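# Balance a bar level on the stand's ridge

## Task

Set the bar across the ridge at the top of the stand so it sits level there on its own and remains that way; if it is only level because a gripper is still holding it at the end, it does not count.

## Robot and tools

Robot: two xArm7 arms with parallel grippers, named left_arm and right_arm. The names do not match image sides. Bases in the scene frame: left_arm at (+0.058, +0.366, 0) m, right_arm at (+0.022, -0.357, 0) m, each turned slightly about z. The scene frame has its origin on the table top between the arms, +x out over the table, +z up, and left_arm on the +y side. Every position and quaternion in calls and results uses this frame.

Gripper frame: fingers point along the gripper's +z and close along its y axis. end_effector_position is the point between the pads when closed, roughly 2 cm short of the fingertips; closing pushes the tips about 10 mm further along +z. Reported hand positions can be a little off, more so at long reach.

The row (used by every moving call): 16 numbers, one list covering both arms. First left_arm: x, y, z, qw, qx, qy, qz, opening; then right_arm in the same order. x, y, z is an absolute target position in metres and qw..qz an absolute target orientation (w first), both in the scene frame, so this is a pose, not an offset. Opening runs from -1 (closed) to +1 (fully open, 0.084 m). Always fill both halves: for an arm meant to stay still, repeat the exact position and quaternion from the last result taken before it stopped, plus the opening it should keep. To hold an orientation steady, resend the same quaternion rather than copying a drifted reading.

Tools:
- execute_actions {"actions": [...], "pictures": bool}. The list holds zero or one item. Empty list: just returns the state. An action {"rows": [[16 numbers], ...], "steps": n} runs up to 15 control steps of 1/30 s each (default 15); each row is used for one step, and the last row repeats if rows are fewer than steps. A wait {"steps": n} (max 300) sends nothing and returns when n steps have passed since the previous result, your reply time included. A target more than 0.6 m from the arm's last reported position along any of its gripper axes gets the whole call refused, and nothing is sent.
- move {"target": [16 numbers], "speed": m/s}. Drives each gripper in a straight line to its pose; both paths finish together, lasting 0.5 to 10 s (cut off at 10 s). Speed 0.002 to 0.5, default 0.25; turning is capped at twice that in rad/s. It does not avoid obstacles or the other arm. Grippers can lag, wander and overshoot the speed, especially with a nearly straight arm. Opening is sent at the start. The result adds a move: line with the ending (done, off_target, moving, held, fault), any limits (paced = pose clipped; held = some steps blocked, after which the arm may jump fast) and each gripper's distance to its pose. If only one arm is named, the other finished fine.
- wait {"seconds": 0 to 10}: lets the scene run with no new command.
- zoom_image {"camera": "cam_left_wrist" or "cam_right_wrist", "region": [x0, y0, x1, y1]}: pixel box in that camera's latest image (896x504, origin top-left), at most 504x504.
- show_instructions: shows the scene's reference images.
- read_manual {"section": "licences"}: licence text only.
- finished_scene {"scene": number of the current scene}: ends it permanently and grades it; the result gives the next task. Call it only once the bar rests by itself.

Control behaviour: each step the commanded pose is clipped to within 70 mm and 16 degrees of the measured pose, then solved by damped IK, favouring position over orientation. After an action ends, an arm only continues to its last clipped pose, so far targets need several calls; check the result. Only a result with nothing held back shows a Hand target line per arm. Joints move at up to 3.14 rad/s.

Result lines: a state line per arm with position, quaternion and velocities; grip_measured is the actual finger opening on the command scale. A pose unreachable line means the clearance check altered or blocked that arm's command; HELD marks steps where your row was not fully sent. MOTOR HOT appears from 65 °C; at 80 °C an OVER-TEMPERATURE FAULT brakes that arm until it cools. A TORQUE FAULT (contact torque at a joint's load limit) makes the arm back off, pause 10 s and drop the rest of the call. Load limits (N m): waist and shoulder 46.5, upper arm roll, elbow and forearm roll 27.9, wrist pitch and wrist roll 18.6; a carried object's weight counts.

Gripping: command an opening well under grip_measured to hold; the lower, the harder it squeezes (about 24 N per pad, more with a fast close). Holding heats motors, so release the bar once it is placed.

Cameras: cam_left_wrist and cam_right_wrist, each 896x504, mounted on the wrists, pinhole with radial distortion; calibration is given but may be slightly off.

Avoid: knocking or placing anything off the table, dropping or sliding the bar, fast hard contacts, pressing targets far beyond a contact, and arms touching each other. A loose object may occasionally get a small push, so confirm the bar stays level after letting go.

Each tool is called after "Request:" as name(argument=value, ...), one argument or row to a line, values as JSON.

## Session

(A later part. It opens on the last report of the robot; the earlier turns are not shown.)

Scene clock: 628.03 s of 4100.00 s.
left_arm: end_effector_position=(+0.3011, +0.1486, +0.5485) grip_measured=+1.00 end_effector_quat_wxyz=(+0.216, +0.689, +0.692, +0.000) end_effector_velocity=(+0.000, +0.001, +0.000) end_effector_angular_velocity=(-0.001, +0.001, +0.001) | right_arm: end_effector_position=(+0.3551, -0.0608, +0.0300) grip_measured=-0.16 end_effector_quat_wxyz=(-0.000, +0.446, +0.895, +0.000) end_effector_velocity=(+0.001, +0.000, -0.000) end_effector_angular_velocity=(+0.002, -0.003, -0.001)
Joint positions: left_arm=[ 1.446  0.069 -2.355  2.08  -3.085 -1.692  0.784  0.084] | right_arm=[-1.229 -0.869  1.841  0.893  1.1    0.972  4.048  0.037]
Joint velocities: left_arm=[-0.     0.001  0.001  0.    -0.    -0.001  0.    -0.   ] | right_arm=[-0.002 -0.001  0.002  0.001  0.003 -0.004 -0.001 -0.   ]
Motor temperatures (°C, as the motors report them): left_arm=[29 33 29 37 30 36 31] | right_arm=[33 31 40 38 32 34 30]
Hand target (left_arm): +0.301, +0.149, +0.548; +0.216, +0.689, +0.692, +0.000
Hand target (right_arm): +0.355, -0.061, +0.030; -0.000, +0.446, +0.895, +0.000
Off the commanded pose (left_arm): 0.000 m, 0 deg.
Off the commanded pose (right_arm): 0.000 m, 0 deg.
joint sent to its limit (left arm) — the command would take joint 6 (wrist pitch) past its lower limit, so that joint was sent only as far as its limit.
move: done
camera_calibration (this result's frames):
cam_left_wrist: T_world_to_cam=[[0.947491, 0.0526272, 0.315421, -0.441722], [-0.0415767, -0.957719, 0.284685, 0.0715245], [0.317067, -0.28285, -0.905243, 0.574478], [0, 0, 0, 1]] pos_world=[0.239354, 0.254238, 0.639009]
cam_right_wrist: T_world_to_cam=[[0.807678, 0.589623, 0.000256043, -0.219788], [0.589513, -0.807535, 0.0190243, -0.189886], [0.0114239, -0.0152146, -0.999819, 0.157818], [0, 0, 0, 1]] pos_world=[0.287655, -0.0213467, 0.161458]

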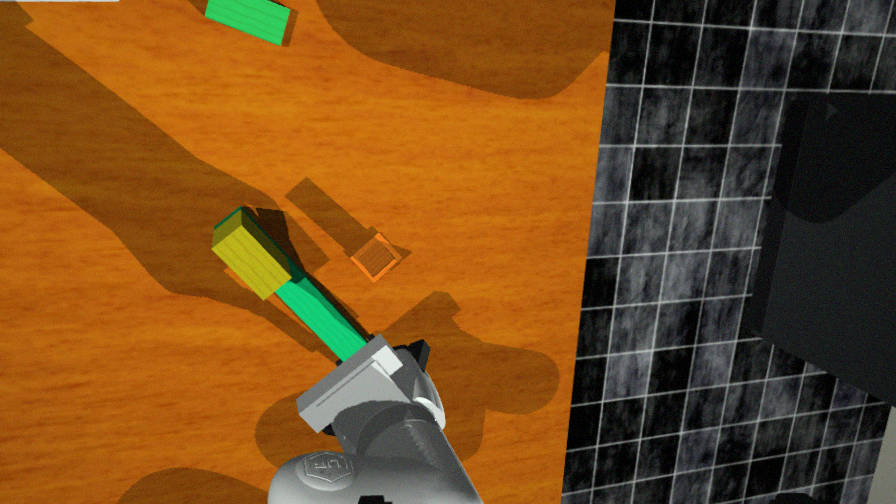

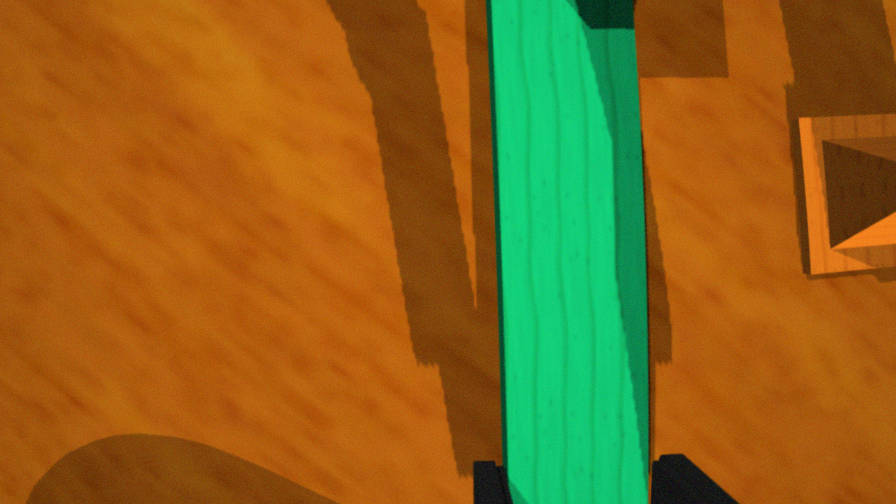

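Request:
move(
  target=[0.3011,0.1486,0.5485,0.216,0.689,0.692,0,1,0.331,-0.029,0.028,0,0.446,0.895,0,0.3],
  speed=0.04,
)

Request:
move(
  target=[0.3011,0.1486,0.5485,0.216,0.689,0.692,0,1,0.331,-0.029,0.028,0,0.446,0.895,0,-0.8],
)

Scene clock: 635.73 s of 4100.00 s.
left_arm: end_effector_position=(+0.3011, +0.1486, +0.5485) grip_measured=+1.00 end_effector_quat_wxyz=(+0.216, +0.689, +0.692, +0.000) end_effector_velocity=(+0.000, +0.001, +0.000) end_effector_angular_velocity=(-0.002, +0.000, +0.001) | right_arm: end_effector_position=(+0.3311, -0.0291, +0.0280) grip_measured=+0.29 end_effector_quat_wxyz=(-0.000, +0.446, +0.895, +0.000) end_effector_velocity=(-0.000, -0.000, -0.000) end_effector_angular_velocity=(-0.001, +0.000, -0.003)
Joint positions: left_arm=[ 1.446  0.069 -2.355  2.08  -3.085 -1.692  0.784  0.084] | right_arm=[-1.159 -0.88   1.853  0.912  1.105  0.976  4.137  0.056]
Joint velocities: left_arm=[ 0.001  0.002 -0.    -0.    -0.     0.     0.     0.   ] | right_arm=[ 0.    -0.001  0.    -0.    -0.     0.     0.003 -0.   ]
Motor temperatures (°C, as the motors report them): left_arm=[29 33 29 37 30 36 31] | right_arm=[33 31 40 38 31 34 30]
Hand target (left_arm): +0.301, +0.149, +0.548; +0.216, +0.689, +0.692, +0.000
Hand target (right_arm): +0.331, -0.029, +0.028; -0.000, +0.446, +0.895, +0.000
Off the commanded pose (left_arm): 0.000 m, 0 deg.
Off the commanded pose (right_arm): 0.000 m, 0 deg.
joint sent to its limit (left arm) — the command would take joint 6 (wrist pitch) past its lower limit, so that joint was sent only as far as its limit.
After step 90, 3.37 s passed at rest.
move: done
camera_calibration (this result's frames):
cam_left_wrist: T_world_to_cam=[[0.947491, 0.0526271, 0.315421, -0.441722], [-0.0415764, -0.957719, 0.284684, 0.0715246], [0.317067, -0.28285, -0.905243, 0.574478], [0, 0, 0, 1]] pos_world=[0.239354, 0.254238, 0.639009]
cam_right_wrist: T_world_to_cam=[[0.807832, 0.589413, 0.000279793, -0.219234], [0.589299, -0.807685, 0.0192978, -0.150039], [0.0116004, -0.0154245, -0.999814, 0.156572], [0, 0, 0, 1]] pos_world=[0.263706, 0.0104506, 0.1595]

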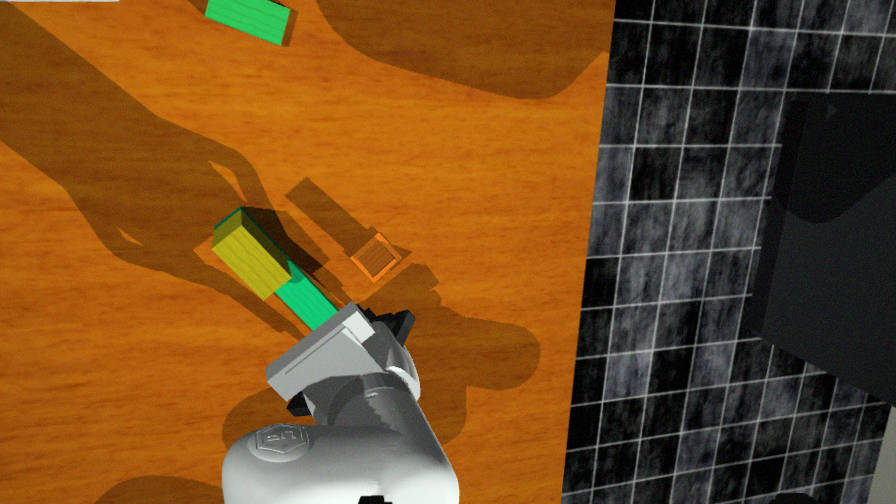

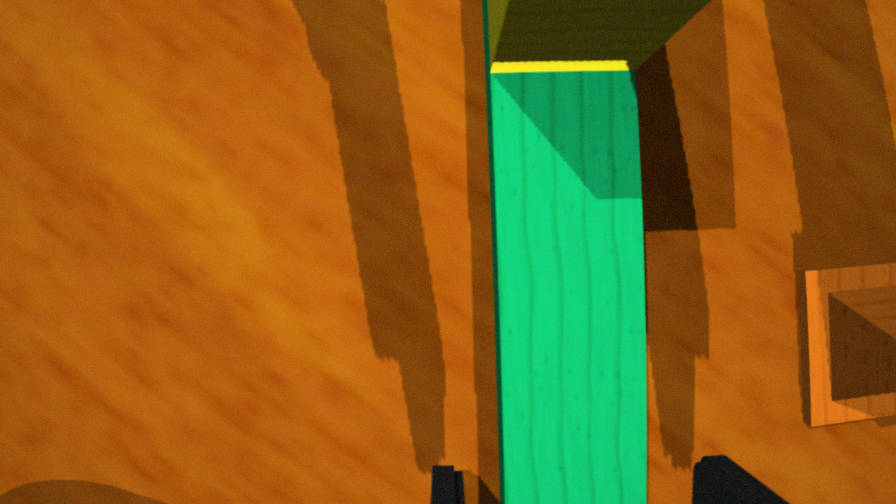

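Scene clock: 636.43 s of 4100.00 s.
left_arm: end_effector_position=(+0.3011, +0.1486, +0.5485) grip_measured=+1.00 end_effector_quat_wxyz=(+0.216, +0.689, +0.692, +0.000) end_effector_velocity=(+0.000, -0.000, -0.000) end_effector_angular_velocity=(+0.000, +0.000, +0.001) | right_arm: end_effector_position=(+0.3311, -0.0291, +0.0281) grip_measured=-0.26 end_effector_quat_wxyz=(+0.000, +0.446, +0.895, +0.000) end_effector_velocity=(+0.000, -0.001, -0.000) end_effector_angular_velocity=(+0.001, +0.001, -0.004)
Joint positions: left_arm=[ 1.446  0.069 -2.355  2.08  -3.085 -1.692  0.784  0.084] | right_arm=[-1.159 -0.88   1.853  0.912  1.104  0.976  4.137  0.033]
Joint velocities: left_arm=[ 0.    -0.001  0.001 -0.    -0.     0.    -0.     0.   ] | right_arm=[-0.002 -0.001 -0.    -0.     0.001  0.002  0.001 -0.   ]
Motor temperatures (°C, as the motors report them): left_arm=[29 33 29 37 30 36 31] | right_arm=[33 31 40 38 31 34 30]
Hand target (left_arm): +0.301, +0.149, +0.548; +0.216, +0.689, +0.692, +0.000
Hand target (right_arm): +0.331, -0.029, +0.028; -0.000, +0.446, +0.895, +0.000
Off the commanded pose (left_arm): 0.000 m, 0 deg.
Off the commanded pose (right_arm): 0.000 m, 0 deg.
joint sent to its limit (left arm) — the command would take joint 6 (wrist pitch) past its lower limit, so that joint was sent only as far as its limit.
move: done
camera_calibration (this result's frames):
cam_left_wrist: T_world_to_cam=[[0.947492, 0.0526273, 0.31542, -0.441722], [-0.041576, -0.957719, 0.284684, 0.0715247], [0.317066, -0.28285, -0.905243, 0.574479], [0, 0, 0, 1]] pos_world=[0.239353, 0.254238, 0.639009]
cam_right_wrist: T_world_to_cam=[[0.807767, 0.589502, 0.000458109, -0.21922], [0.589382, -0.807617, 0.0195776, -0.150042], [0.011911, -0.0155441, -0.999808, 0.156492], [0, 0, 0, 1]] pos_world=[0.263647, 0.0104864, 0.1595]

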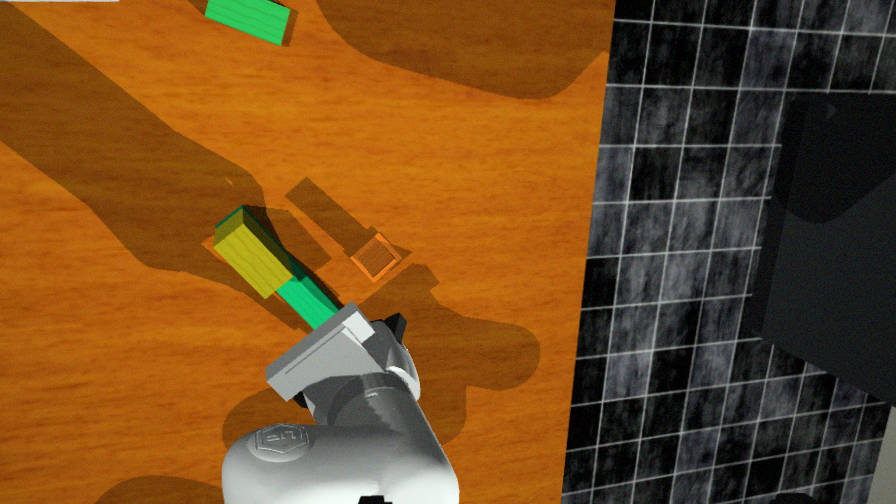

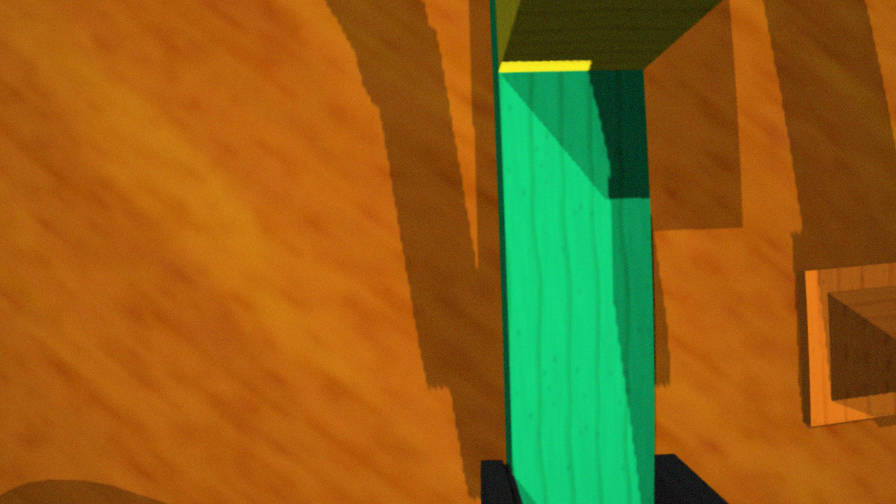

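Request:
move(
  target=[0.3011,0.1486,0.5485,0.216,0.689,0.692,0,1,0.3311,-0.0291,0.09,0,0.446,0.895,0,-0.8],
  speed=0.05,
)

Request:
move(
  target=[0.3011,0.1486,0.5485,0.216,0.689,0.692,0,1,0.4315,-0.0206,0.09,0,0.446,0.895,0,-0.8],
  speed=0.05,
)

Scene clock: 652.13 s of 4100.00 s.
left_arm: end_effector_position=(+0.3011, +0.1486, +0.5485) grip_measured=+1.00 end_effector_quat_wxyz=(+0.216, +0.689, +0.692, +0.000) end_effector_velocity=(-0.000, -0.001, +0.000) end_effector_angular_velocity=(-0.001, -0.000, -0.002) | right_arm: end_effector_position=(+0.3310, -0.0292, +0.0899) grip_measured=-0.26 end_effector_quat_wxyz=(+0.000, +0.446, +0.895, -0.000) end_effector_velocity=(-0.001, +0.001, +0.001) end_effector_angular_velocity=(+0.000, +0.002, +0.002)
Joint positions: left_arm=[ 1.446  0.069 -2.355  2.08  -3.085 -1.692  0.784  0.084] | right_arm=[-1.051 -0.816  1.671  0.923  0.965  1.08   4.204  0.033]
Joint velocities: left_arm=[-0.002  0.    -0.     0.    -0.     0.001 -0.001  0.   ] | right_arm=[ 0.004  0.001 -0.004  0.001 -0.002  0.004  0.001  0.   ]
Motor temperatures (°C, as the motors report them): left_arm=[29 33 29 37 30 36 31] | right_arm=[33 31 40 38 31 34 30]
Hand target (left_arm): +0.301, +0.149, +0.548; +0.216, +0.689, +0.692, +0.000
Hand target (right_arm): +0.331, -0.029, +0.090; +0.000, +0.446, +0.895, -0.000
Off the commanded pose (left_arm): 0.000 m, 0 deg.
Off the commanded pose (right_arm): 0.000 m, 0 deg.
joint sent to its limit (left arm) — the command would take joint 6 (wrist pitch) past its lower limit, so that joint was sent only as far as its limit.
After step 90, 11.13 s passed at rest.
move: done
camera_calibration (this result's frames):
cam_left_wrist: T_world_to_cam=[[0.947492, 0.0526266, 0.31542, -0.441722], [-0.0415765, -0.957719, 0.284684, 0.0715249], [0.317066, -0.282849, -0.905243, 0.574479], [0, 0, 0, 1]] pos_world=[0.239354, 0.254238, 0.639009]
cam_right_wrist: T_world_to_cam=[[0.807625, 0.589697, 0.000089331, -0.218982], [0.58958, -0.807468, 0.0197624, -0.15142], [0.0117259, -0.0159079, -0.999805, 0.218349], [0, 0, 0, 1]] pos_world=[0.263569, 0.0103397, 0.221319]

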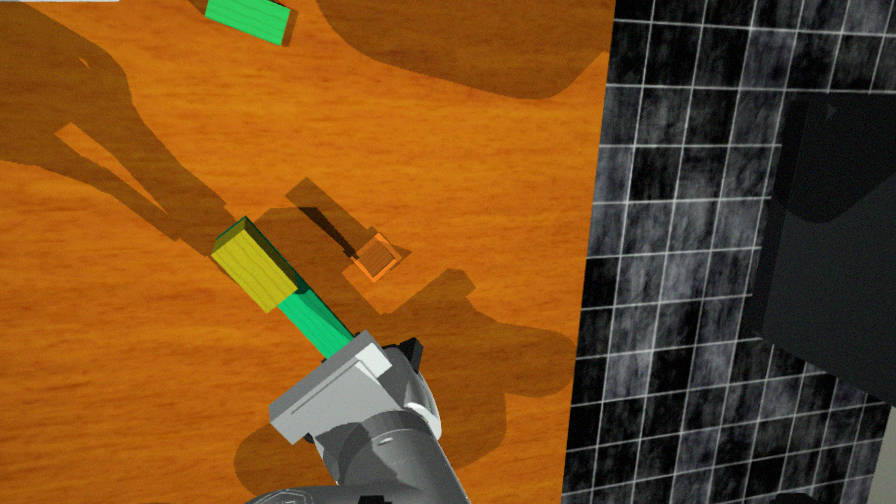

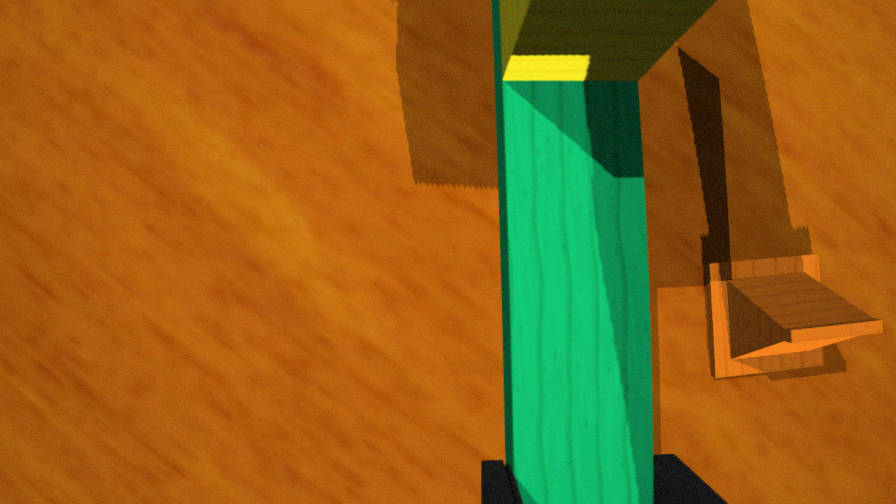

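Scene clock: 654.50 s of 4100.00 s.
left_arm: end_effector_position=(+0.3011, +0.1486, +0.5485) grip_measured=+1.00 end_effector_quat_wxyz=(+0.216, +0.689, +0.692, +0.000) end_effector_velocity=(+0.000, +0.000, -0.000) end_effector_angular_velocity=(+0.000, +0.000, +0.002) | right_arm: end_effector_position=(+0.4313, -0.0209, +0.0899) grip_measured=-0.26 end_effector_quat_wxyz=(+0.000, +0.446, +0.895, -0.000) end_effector_velocity=(+0.001, +0.002, +0.000) end_effector_angular_velocity=(+0.001, +0.001, +0.002)
Joint positions: left_arm=[ 1.447  0.068 -2.356  2.08  -3.085 -1.692  0.784  0.084] | right_arm=[-1.463 -0.895  1.845  1.238  0.963  1.155  4.139  0.033]
Joint velocities: left_arm=[ 0.001 -0.001  0.     0.    -0.     0.    -0.     0.   ] | right_arm=[-0.005 -0.002  0.003  0.007  0.001  0.003  0.    -0.   ]
Motor temperatures (°C, as the motors report them): left_arm=[29 33 29 37 30 36 31] | right_arm=[33 31 40 38 31 34 30]
Hand target (left_arm): +0.301, +0.149, +0.548; +0.216, +0.689, +0.692, +0.000
Hand target (right_arm): +0.432, -0.021, +0.090; +0.000, +0.446, +0.895, -0.000
Off the commanded pose (left_arm): 0.000 m, 0 deg.
Off the commanded pose (right_arm): 0.000 m, 0 deg.
joint sent to its limit (left arm) — the command would take joint 6 (wrist pitch) past its lower limit, so that joint was sent only as far as its limit.
move: done
camera_calibration (this result's frames):
cam_left_wrist: T_world_to_cam=[[0.947492, 0.0526269, 0.31542, -0.441722], [-0.0415759, -0.95772, 0.284683, 0.0715251], [0.317066, -0.282849, -0.905244, 0.574479], [0, 0, 0, 1]] pos_world=[0.239354, 0.254238, 0.639009]
cam_right_wrist: T_world_to_cam=[[0.807415, 0.589984, 0.0000432568, -0.304774], [0.589869, -0.80726, 0.01964, -0.203922], [0.0116222, -0.0158321, -0.999807, 0.217392], [0, 0, 0, 1]] pos_world=[0.36384, 0.0186354, 0.221368]

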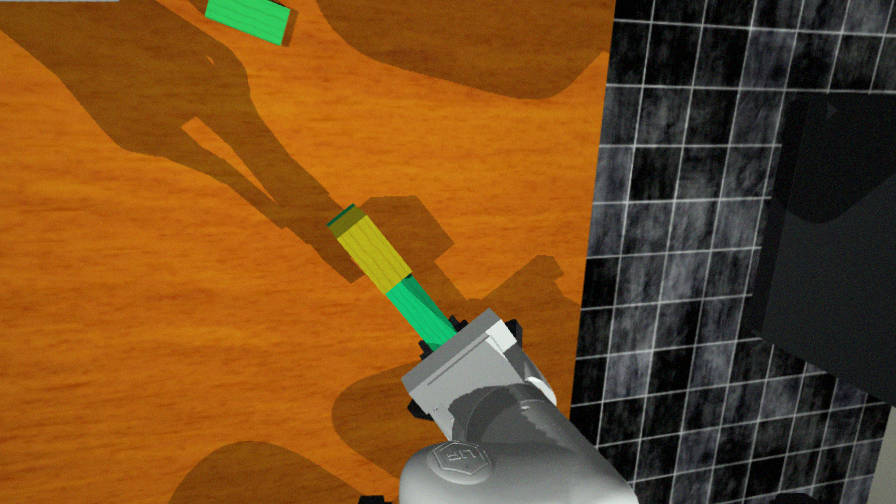

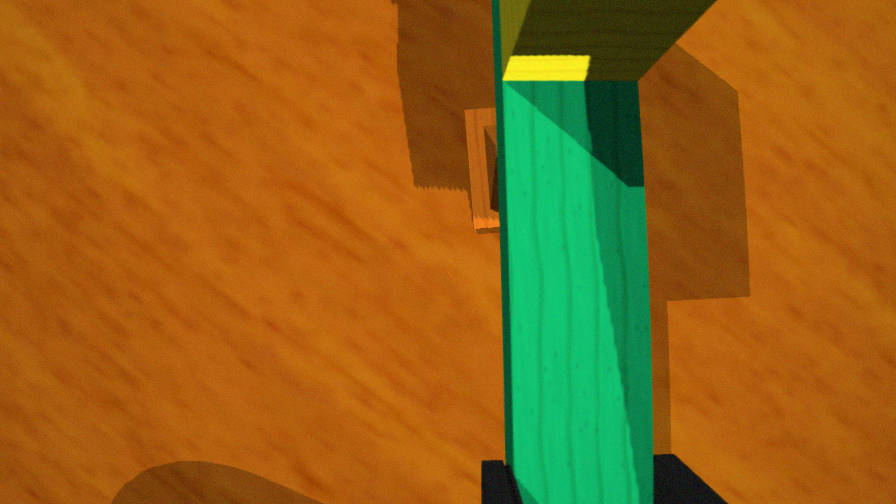

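Request:
move(
  target=[0.3011,0.1486,0.5485,0.216,0.689,0.692,0,1,0.4289,-0.0177,0.079,0,0.446,0.895,0,-0.8],
  speed=0.02,
)

Request:
move(
  target=[0.3011,0.1486,0.5485,0.216,0.689,0.692,0,1,0.4289,-0.0177,0.0735,0,0.446,0.895,0,-0.8],
  speed=0.004,
)

Scene clock: 660.30 s of 4100.00 s.
left_arm: end_effector_position=(+0.3011, +0.1486, +0.5485) grip_measured=+1.00 end_effector_quat_wxyz=(+0.216, +0.689, +0.692, +0.000) end_effector_velocity=(+0.000, +0.000, +0.000) end_effector_angular_velocity=(-0.001, -0.000, +0.001) | right_arm: end_effector_position=(+0.4294, -0.0177, +0.0797) grip_measured=-0.26 end_effector_quat_wxyz=(+0.000, +0.446, +0.895, +0.001) end_effector_velocity=(-0.001, +0.000, -0.003) end_effector_angular_velocity=(-0.003, +0.002, -0.001)
Joint positions: left_arm=[ 1.447  0.068 -2.356  2.08  -3.085 -1.692  0.784  0.084] | right_arm=[-1.466 -0.908  1.864  1.233  0.981  1.138  4.138  0.033]
Joint velocities: left_arm=[ 0.     0.001 -0.    -0.    -0.     0.001 -0.    -0.   ] | right_arm=[ 0.    -0.004  0.005 -0.002  0.003 -0.002  0.001 -0.   ]
Motor temperatures (°C, as the motors report them): left_arm=[29 33 29 37 30 36 31] | right_arm=[33 31 41 38 31 34 30]
Hand target (left_arm): +0.301, +0.149, +0.548; +0.216, +0.689, +0.692, +0.000
Hand target (right_arm): +0.429, -0.018, +0.079; -0.000, +0.446, +0.895, +0.000
Off the commanded pose (left_arm): 0.000 m, 0 deg.
Off the commanded pose (right_arm): 0.001 m, 0 deg.
joint sent to its limit (left arm) — the command would take joint 6 (wrist pitch) past its lower limit, so that joint was sent only as far as its limit.
After step 90, 1.97 s passed at rest.
move: done
camera_calibration (this result's frames):
cam_left_wrist: T_world_to_cam=[[0.947492, 0.0526266, 0.31542, -0.441721], [-0.0415762, -0.95772, 0.284683, 0.0715252], [0.317065, -0.282849, -0.905244, 0.574479], [0, 0, 0, 1]] pos_world=[0.239354, 0.254238, 0.639009]
cam_right_wrist: T_world_to_cam=[[0.807886, 0.589337, 0.00156297, -0.305464], [0.589202, -0.807752, 0.0194241, -0.199704], [0.0127098, -0.0147715, -0.99981, 0.20677], [0, 0, 0, 1]] pos_world=[0.361818, 0.0217644, 0.211087]

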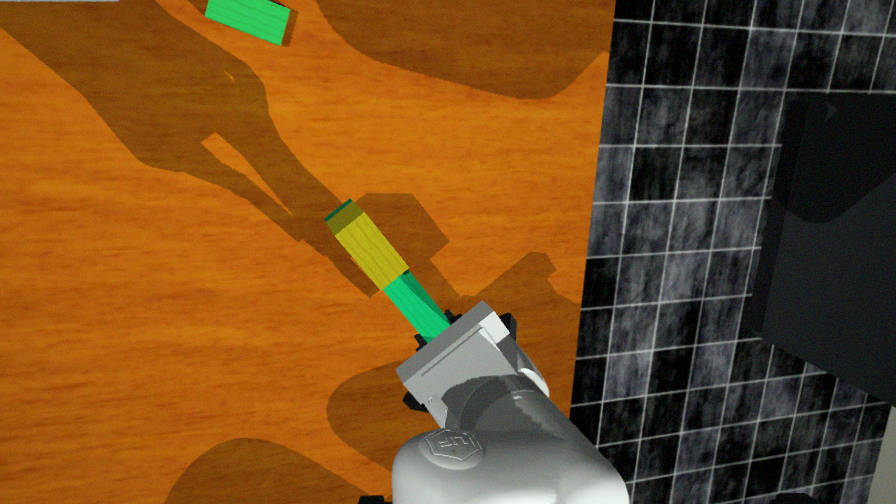

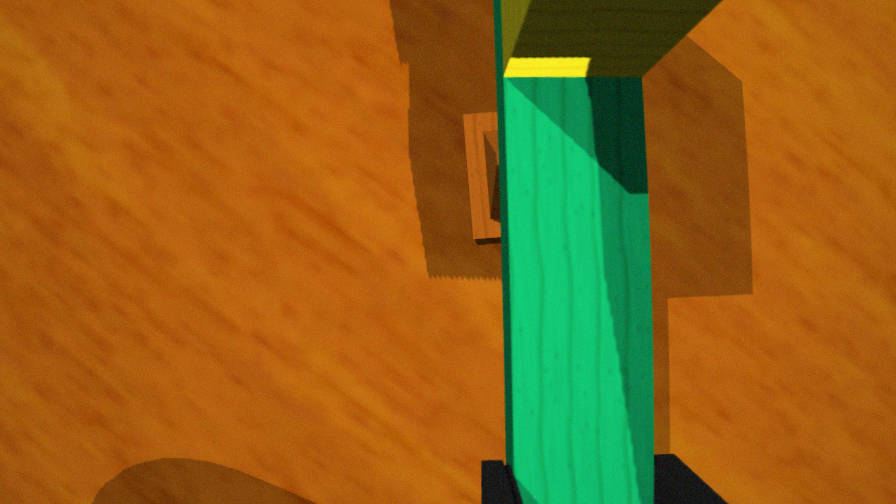

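Scene clock: 662.07 s of 4100.00 s.
left_arm: end_effector_position=(+0.3011, +0.1486, +0.5485) grip_measured=+1.00 end_effector_quat_wxyz=(+0.216, +0.689, +0.692, +0.000) end_effector_velocity=(-0.001, -0.001, -0.000) end_effector_angular_velocity=(+0.002, +0.000, -0.003) | right_arm: end_effector_position=(+0.4290, -0.0177, +0.0736) grip_measured=-0.26 end_effector_quat_wxyz=(+0.000, +0.446, +0.895, +0.000) end_effector_velocity=(-0.001, +0.001, -0.000) end_effector_angular_velocity=(+0.001, +0.002, +0.002)
Joint positions: left_arm=[ 1.447  0.068 -2.356  2.08  -3.085 -1.692  0.784  0.084] | right_arm=[-1.471 -0.915  1.876  1.231  0.991  1.129  4.134  0.033]
Joint velocities: left_arm=[-0.    -0.001 -0.002 -0.    -0.    -0.001  0.001 -0.   ] | right_arm=[ 0.001 -0.     0.    -0.     0.002  0.001 -0.002 -0.   ]
Motor temperatures (°C, as the motors report them): left_arm=[29 33 29 37 30 36 31] | right_arm=[33 31 41 38 31 34 30]
Hand target (left_arm): +0.301, +0.149, +0.548; +0.216, +0.689, +0.692, +0.000
Hand target (right_arm): +0.429, -0.018, +0.073; -0.000, +0.446, +0.895, +0.000
Off the commanded pose (left_arm): 0.000 m, 0 deg.
Off the commanded pose (right_arm): 0.000 m, 0 deg.
joint sent to its limit (left arm) — the command would take joint 6 (wrist pitch) past its lower limit, so that joint was sent only as far as its limit.
move: done
camera_calibration (this result's frames):
cam_left_wrist: T_world_to_cam=[[0.947492, 0.0526266, 0.315419, -0.441721], [-0.0415758, -0.95772, 0.284682, 0.0715253], [0.317065, -0.282848, -0.905244, 0.57448], [0, 0, 0, 1]] pos_world=[0.239354, 0.254238, 0.639009]
cam_right_wrist: T_world_to_cam=[[0.807692, 0.589605, 0.000389021, -0.304928], [0.589487, -0.807543, 0.0194642, -0.199471], [0.0117903, -0.0154917, -0.99981, 0.201077], [0, 0, 0, 1]] pos_world=[0.361502, 0.02182, 0.20504]

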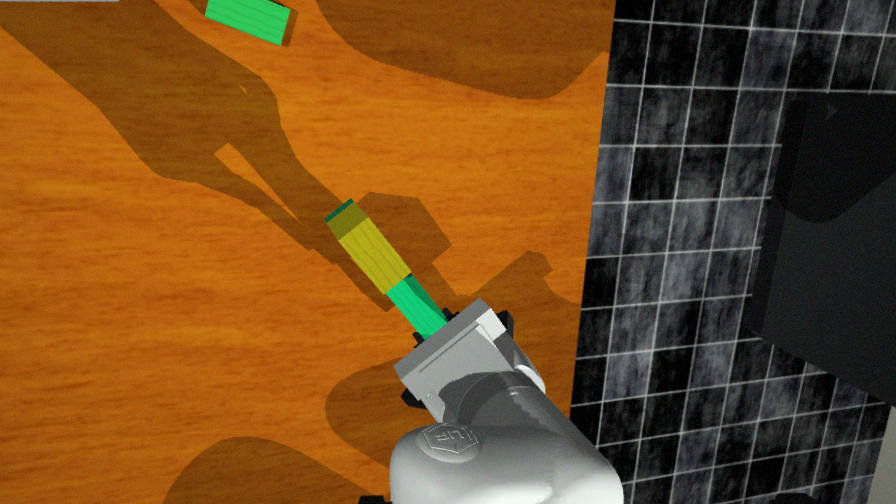

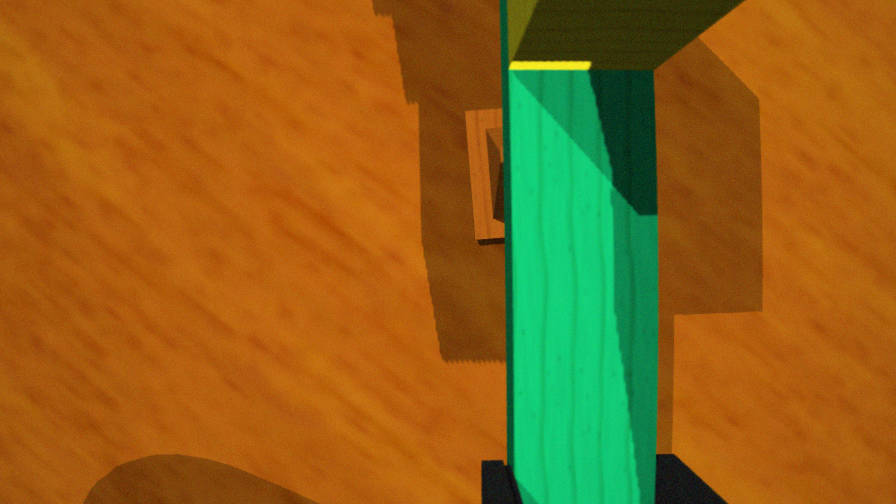

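Request:
move(
  target=[0.3011,0.1486,0.5485,0.216,0.689,0.692,0,1,0.429,-0.0177,0.0735,0,0.446,0.895,0,-0.1],
)

Request:
wait(
  seconds=1.5,
)

Scene clock: 665.90 s of 4100.00 s.
left_arm: end_effector_position=(+0.3011, +0.1486, +0.5485) grip_measured=+1.00 end_effector_quat_wxyz=(+0.216, +0.689, +0.692, +0.000) end_effector_velocity=(+0.001, +0.000, +0.000) end_effector_angular_velocity=(-0.001, -0.001, +0.002) | right_arm: end_effector_position=(+0.4289, -0.0177, +0.0734) grip_measured=-0.11 end_effector_quat_wxyz=(-0.000, +0.446, +0.895, -0.000) end_effector_velocity=(+0.002, -0.001, +0.000) end_effector_angular_velocity=(-0.002, -0.003, -0.002)
Joint positions: left_arm=[ 1.447  0.068 -2.356  2.08  -3.085 -1.692  0.784  0.084] | right_arm=[-1.471 -0.915  1.876  1.231  0.991  1.129  4.134  0.039]
Joint velocities: left_arm=[ 0.002  0.    -0.     0.     0.     0.001  0.    -0.   ] | right_arm=[-0.002 -0.001 -0.001  0.    -0.001 -0.003 -0.    -0.   ]
Motor temperatures (°C, as the motors report them): left_arm=[29 33 29 37 30 36 31] | right_arm=[33 31 41 38 31 34 30]
Hand target (left_arm): +0.301, +0.149, +0.548; +0.216, +0.689, +0.692, +0.000
Hand target (right_arm): +0.429, -0.018, +0.073; +0.000, +0.446, +0.895, +0.000
Off the commanded pose (left_arm): 0.000 m, 0 deg.
Off the commanded pose (right_arm): 0.000 m, 0 deg.
joint sent to its limit (left arm) — the command would take joint 6 (wrist pitch) past its lower limit, so that joint was sent only as far as its limit.
After step 90, 0.13 s passed at rest.
move: done
camera_calibration (this result's frames):
cam_left_wrist: T_world_to_cam=[[0.947492, 0.0526269, 0.315419, -0.441721], [-0.0415754, -0.95772, 0.284682, 0.0715253], [0.317065, -0.282848, -0.905244, 0.57448], [0, 0, 0, 1]] pos_world=[0.239354, 0.254238, 0.63901]
cam_right_wrist: T_world_to_cam=[[0.807667, 0.589639, 0.0000496123, -0.304856], [0.589527, -0.807514, 0.0194707, -0.199506], [0.0115208, -0.0156966, -0.99981, 0.20102], [0, 0, 0, 1]] pos_world=[0.36152, 0.0218061, 0.204882]

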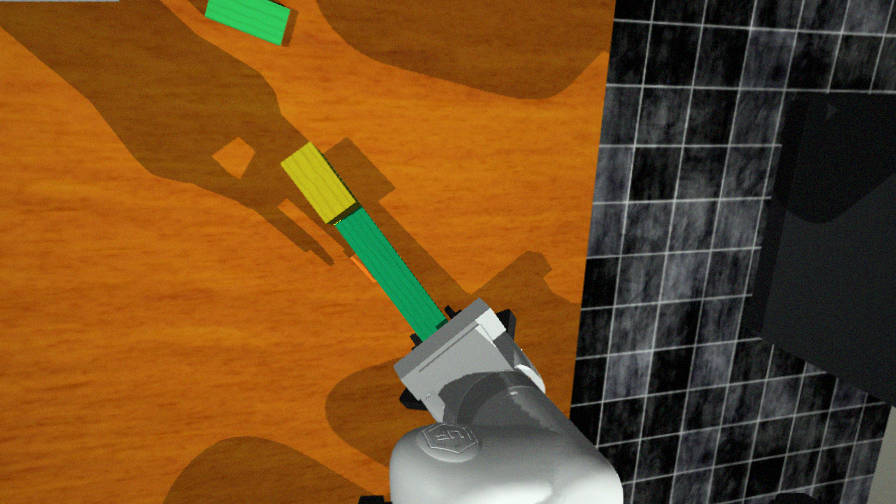

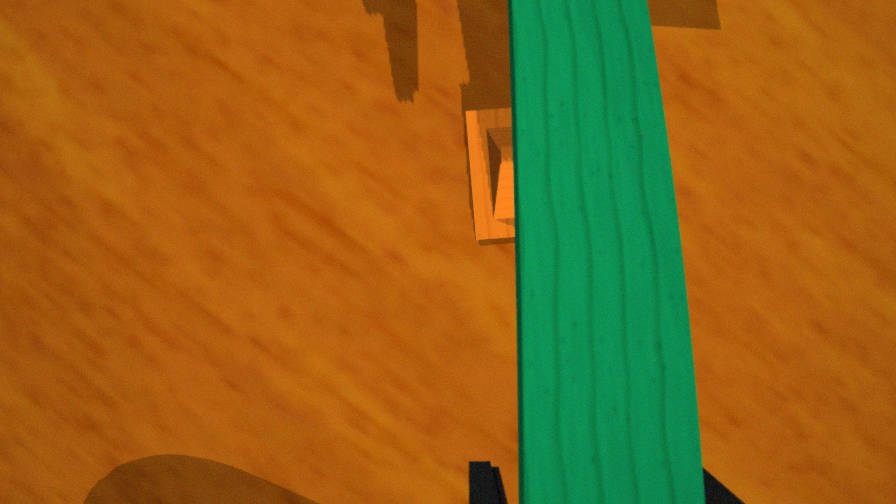

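Scene clock: 667.40 s of 4100.00 s.
left_arm: end_effector_position=(+0.3011, +0.1486, +0.5485) grip_measured=+1.00 end_effector_quat_wxyz=(+0.216, +0.689, +0.692, +0.000) end_effector_velocity=(-0.000, -0.000, -0.000) end_effector_angular_velocity=(+0.000, +0.000, -0.001) | right_arm: end_effector_position=(+0.4290, -0.0177, +0.0735) grip_measured=-0.11 end_effector_quat_wxyz=(+0.000, +0.446, +0.895, +0.000) end_effector_velocity=(+0.001, -0.001, +0.000) end_effector_angular_velocity=(-0.000, -0.002, -0.003)
Joint positions: left_arm=[ 1.447  0.068 -2.356  2.08  -3.085 -1.692  0.784  0.084] | right_arm=[-1.471 -0.915  1.876  1.231  0.991  1.129  4.134  0.039]
Joint velocities: left_arm=[-0.001 -0.    -0.     0.    -0.    -0.    -0.    -0.   ] | right_arm=[-0.002 -0.    -0.001  0.    -0.    -0.    -0.     0.   ]
Motor temperatures (°C, as the motors report them): left_arm=[29 33 29 37 30 36 31] | right_arm=[33 31 41 38 31 34 30]
Hand target (left_arm): +0.301, +0.149, +0.548; +0.216, +0.689, +0.692, +0.000
Hand target (right_arm): +0.429, -0.018, +0.073; +0.000, +0.446, +0.895, +0.000
Off the commanded pose (left_arm): 0.000 m, 0 deg.
Off the commanded pose (right_arm): 0.000 m, 0 deg.
Steps of this call (steps 1 to 45: nothing new was sent). Readings (end_effector_position):
1: left_arm (+0.3011, +0.1486, +0.5485) | right_arm (+0.4290, -0.0178, +0.0734)
2: left_arm (+0.3011, +0.1486, +0.5485) | right_arm (+0.4290, -0.0177, +0.0735)
4: left_arm (+0.3011, +0.1486, +0.5485) | right_arm (+0.4290, -0.0177, +0.0735)
8: left_arm (+0.3011, +0.1486, +0.5485) | right_arm (+0.4290, -0.0177, +0.0735)
45: the state above
camera_calibration (this result's frames):
cam_left_wrist: T_world_to_cam=[[0.947492, 0.0526266, 0.315419, -0.441721], [-0.0415757, -0.95772, 0.284682, 0.0715254], [0.317065, -0.282848, -0.905244, 0.57448], [0, 0, 0, 1]] pos_world=[0.239354, 0.254238, 0.63901]
cam_right_wrist: T_world_to_cam=[[0.807651, 0.589661, 0.000261579, -0.304936], [0.589546, -0.807501, 0.0194655, -0.199513], [0.0116893, -0.0155671, -0.99981, 0.201033], [0, 0, 0, 1]] pos_world=[0.361553, 0.0218318, 0.204958]

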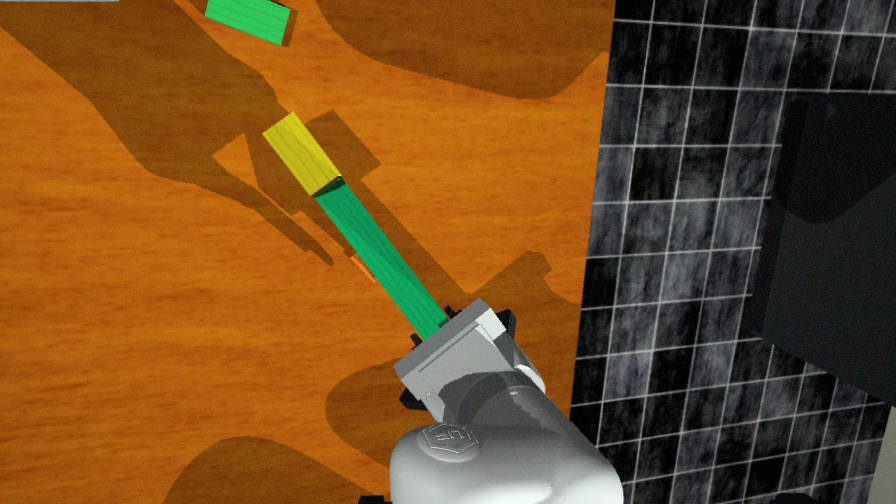

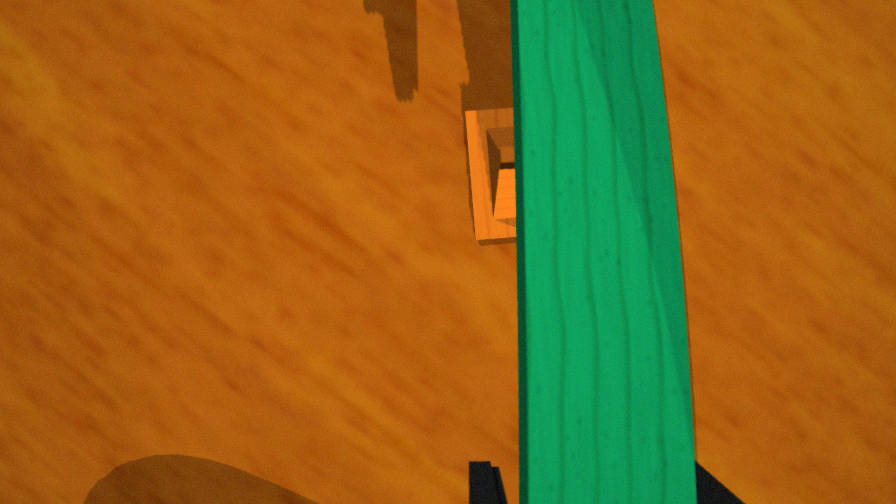

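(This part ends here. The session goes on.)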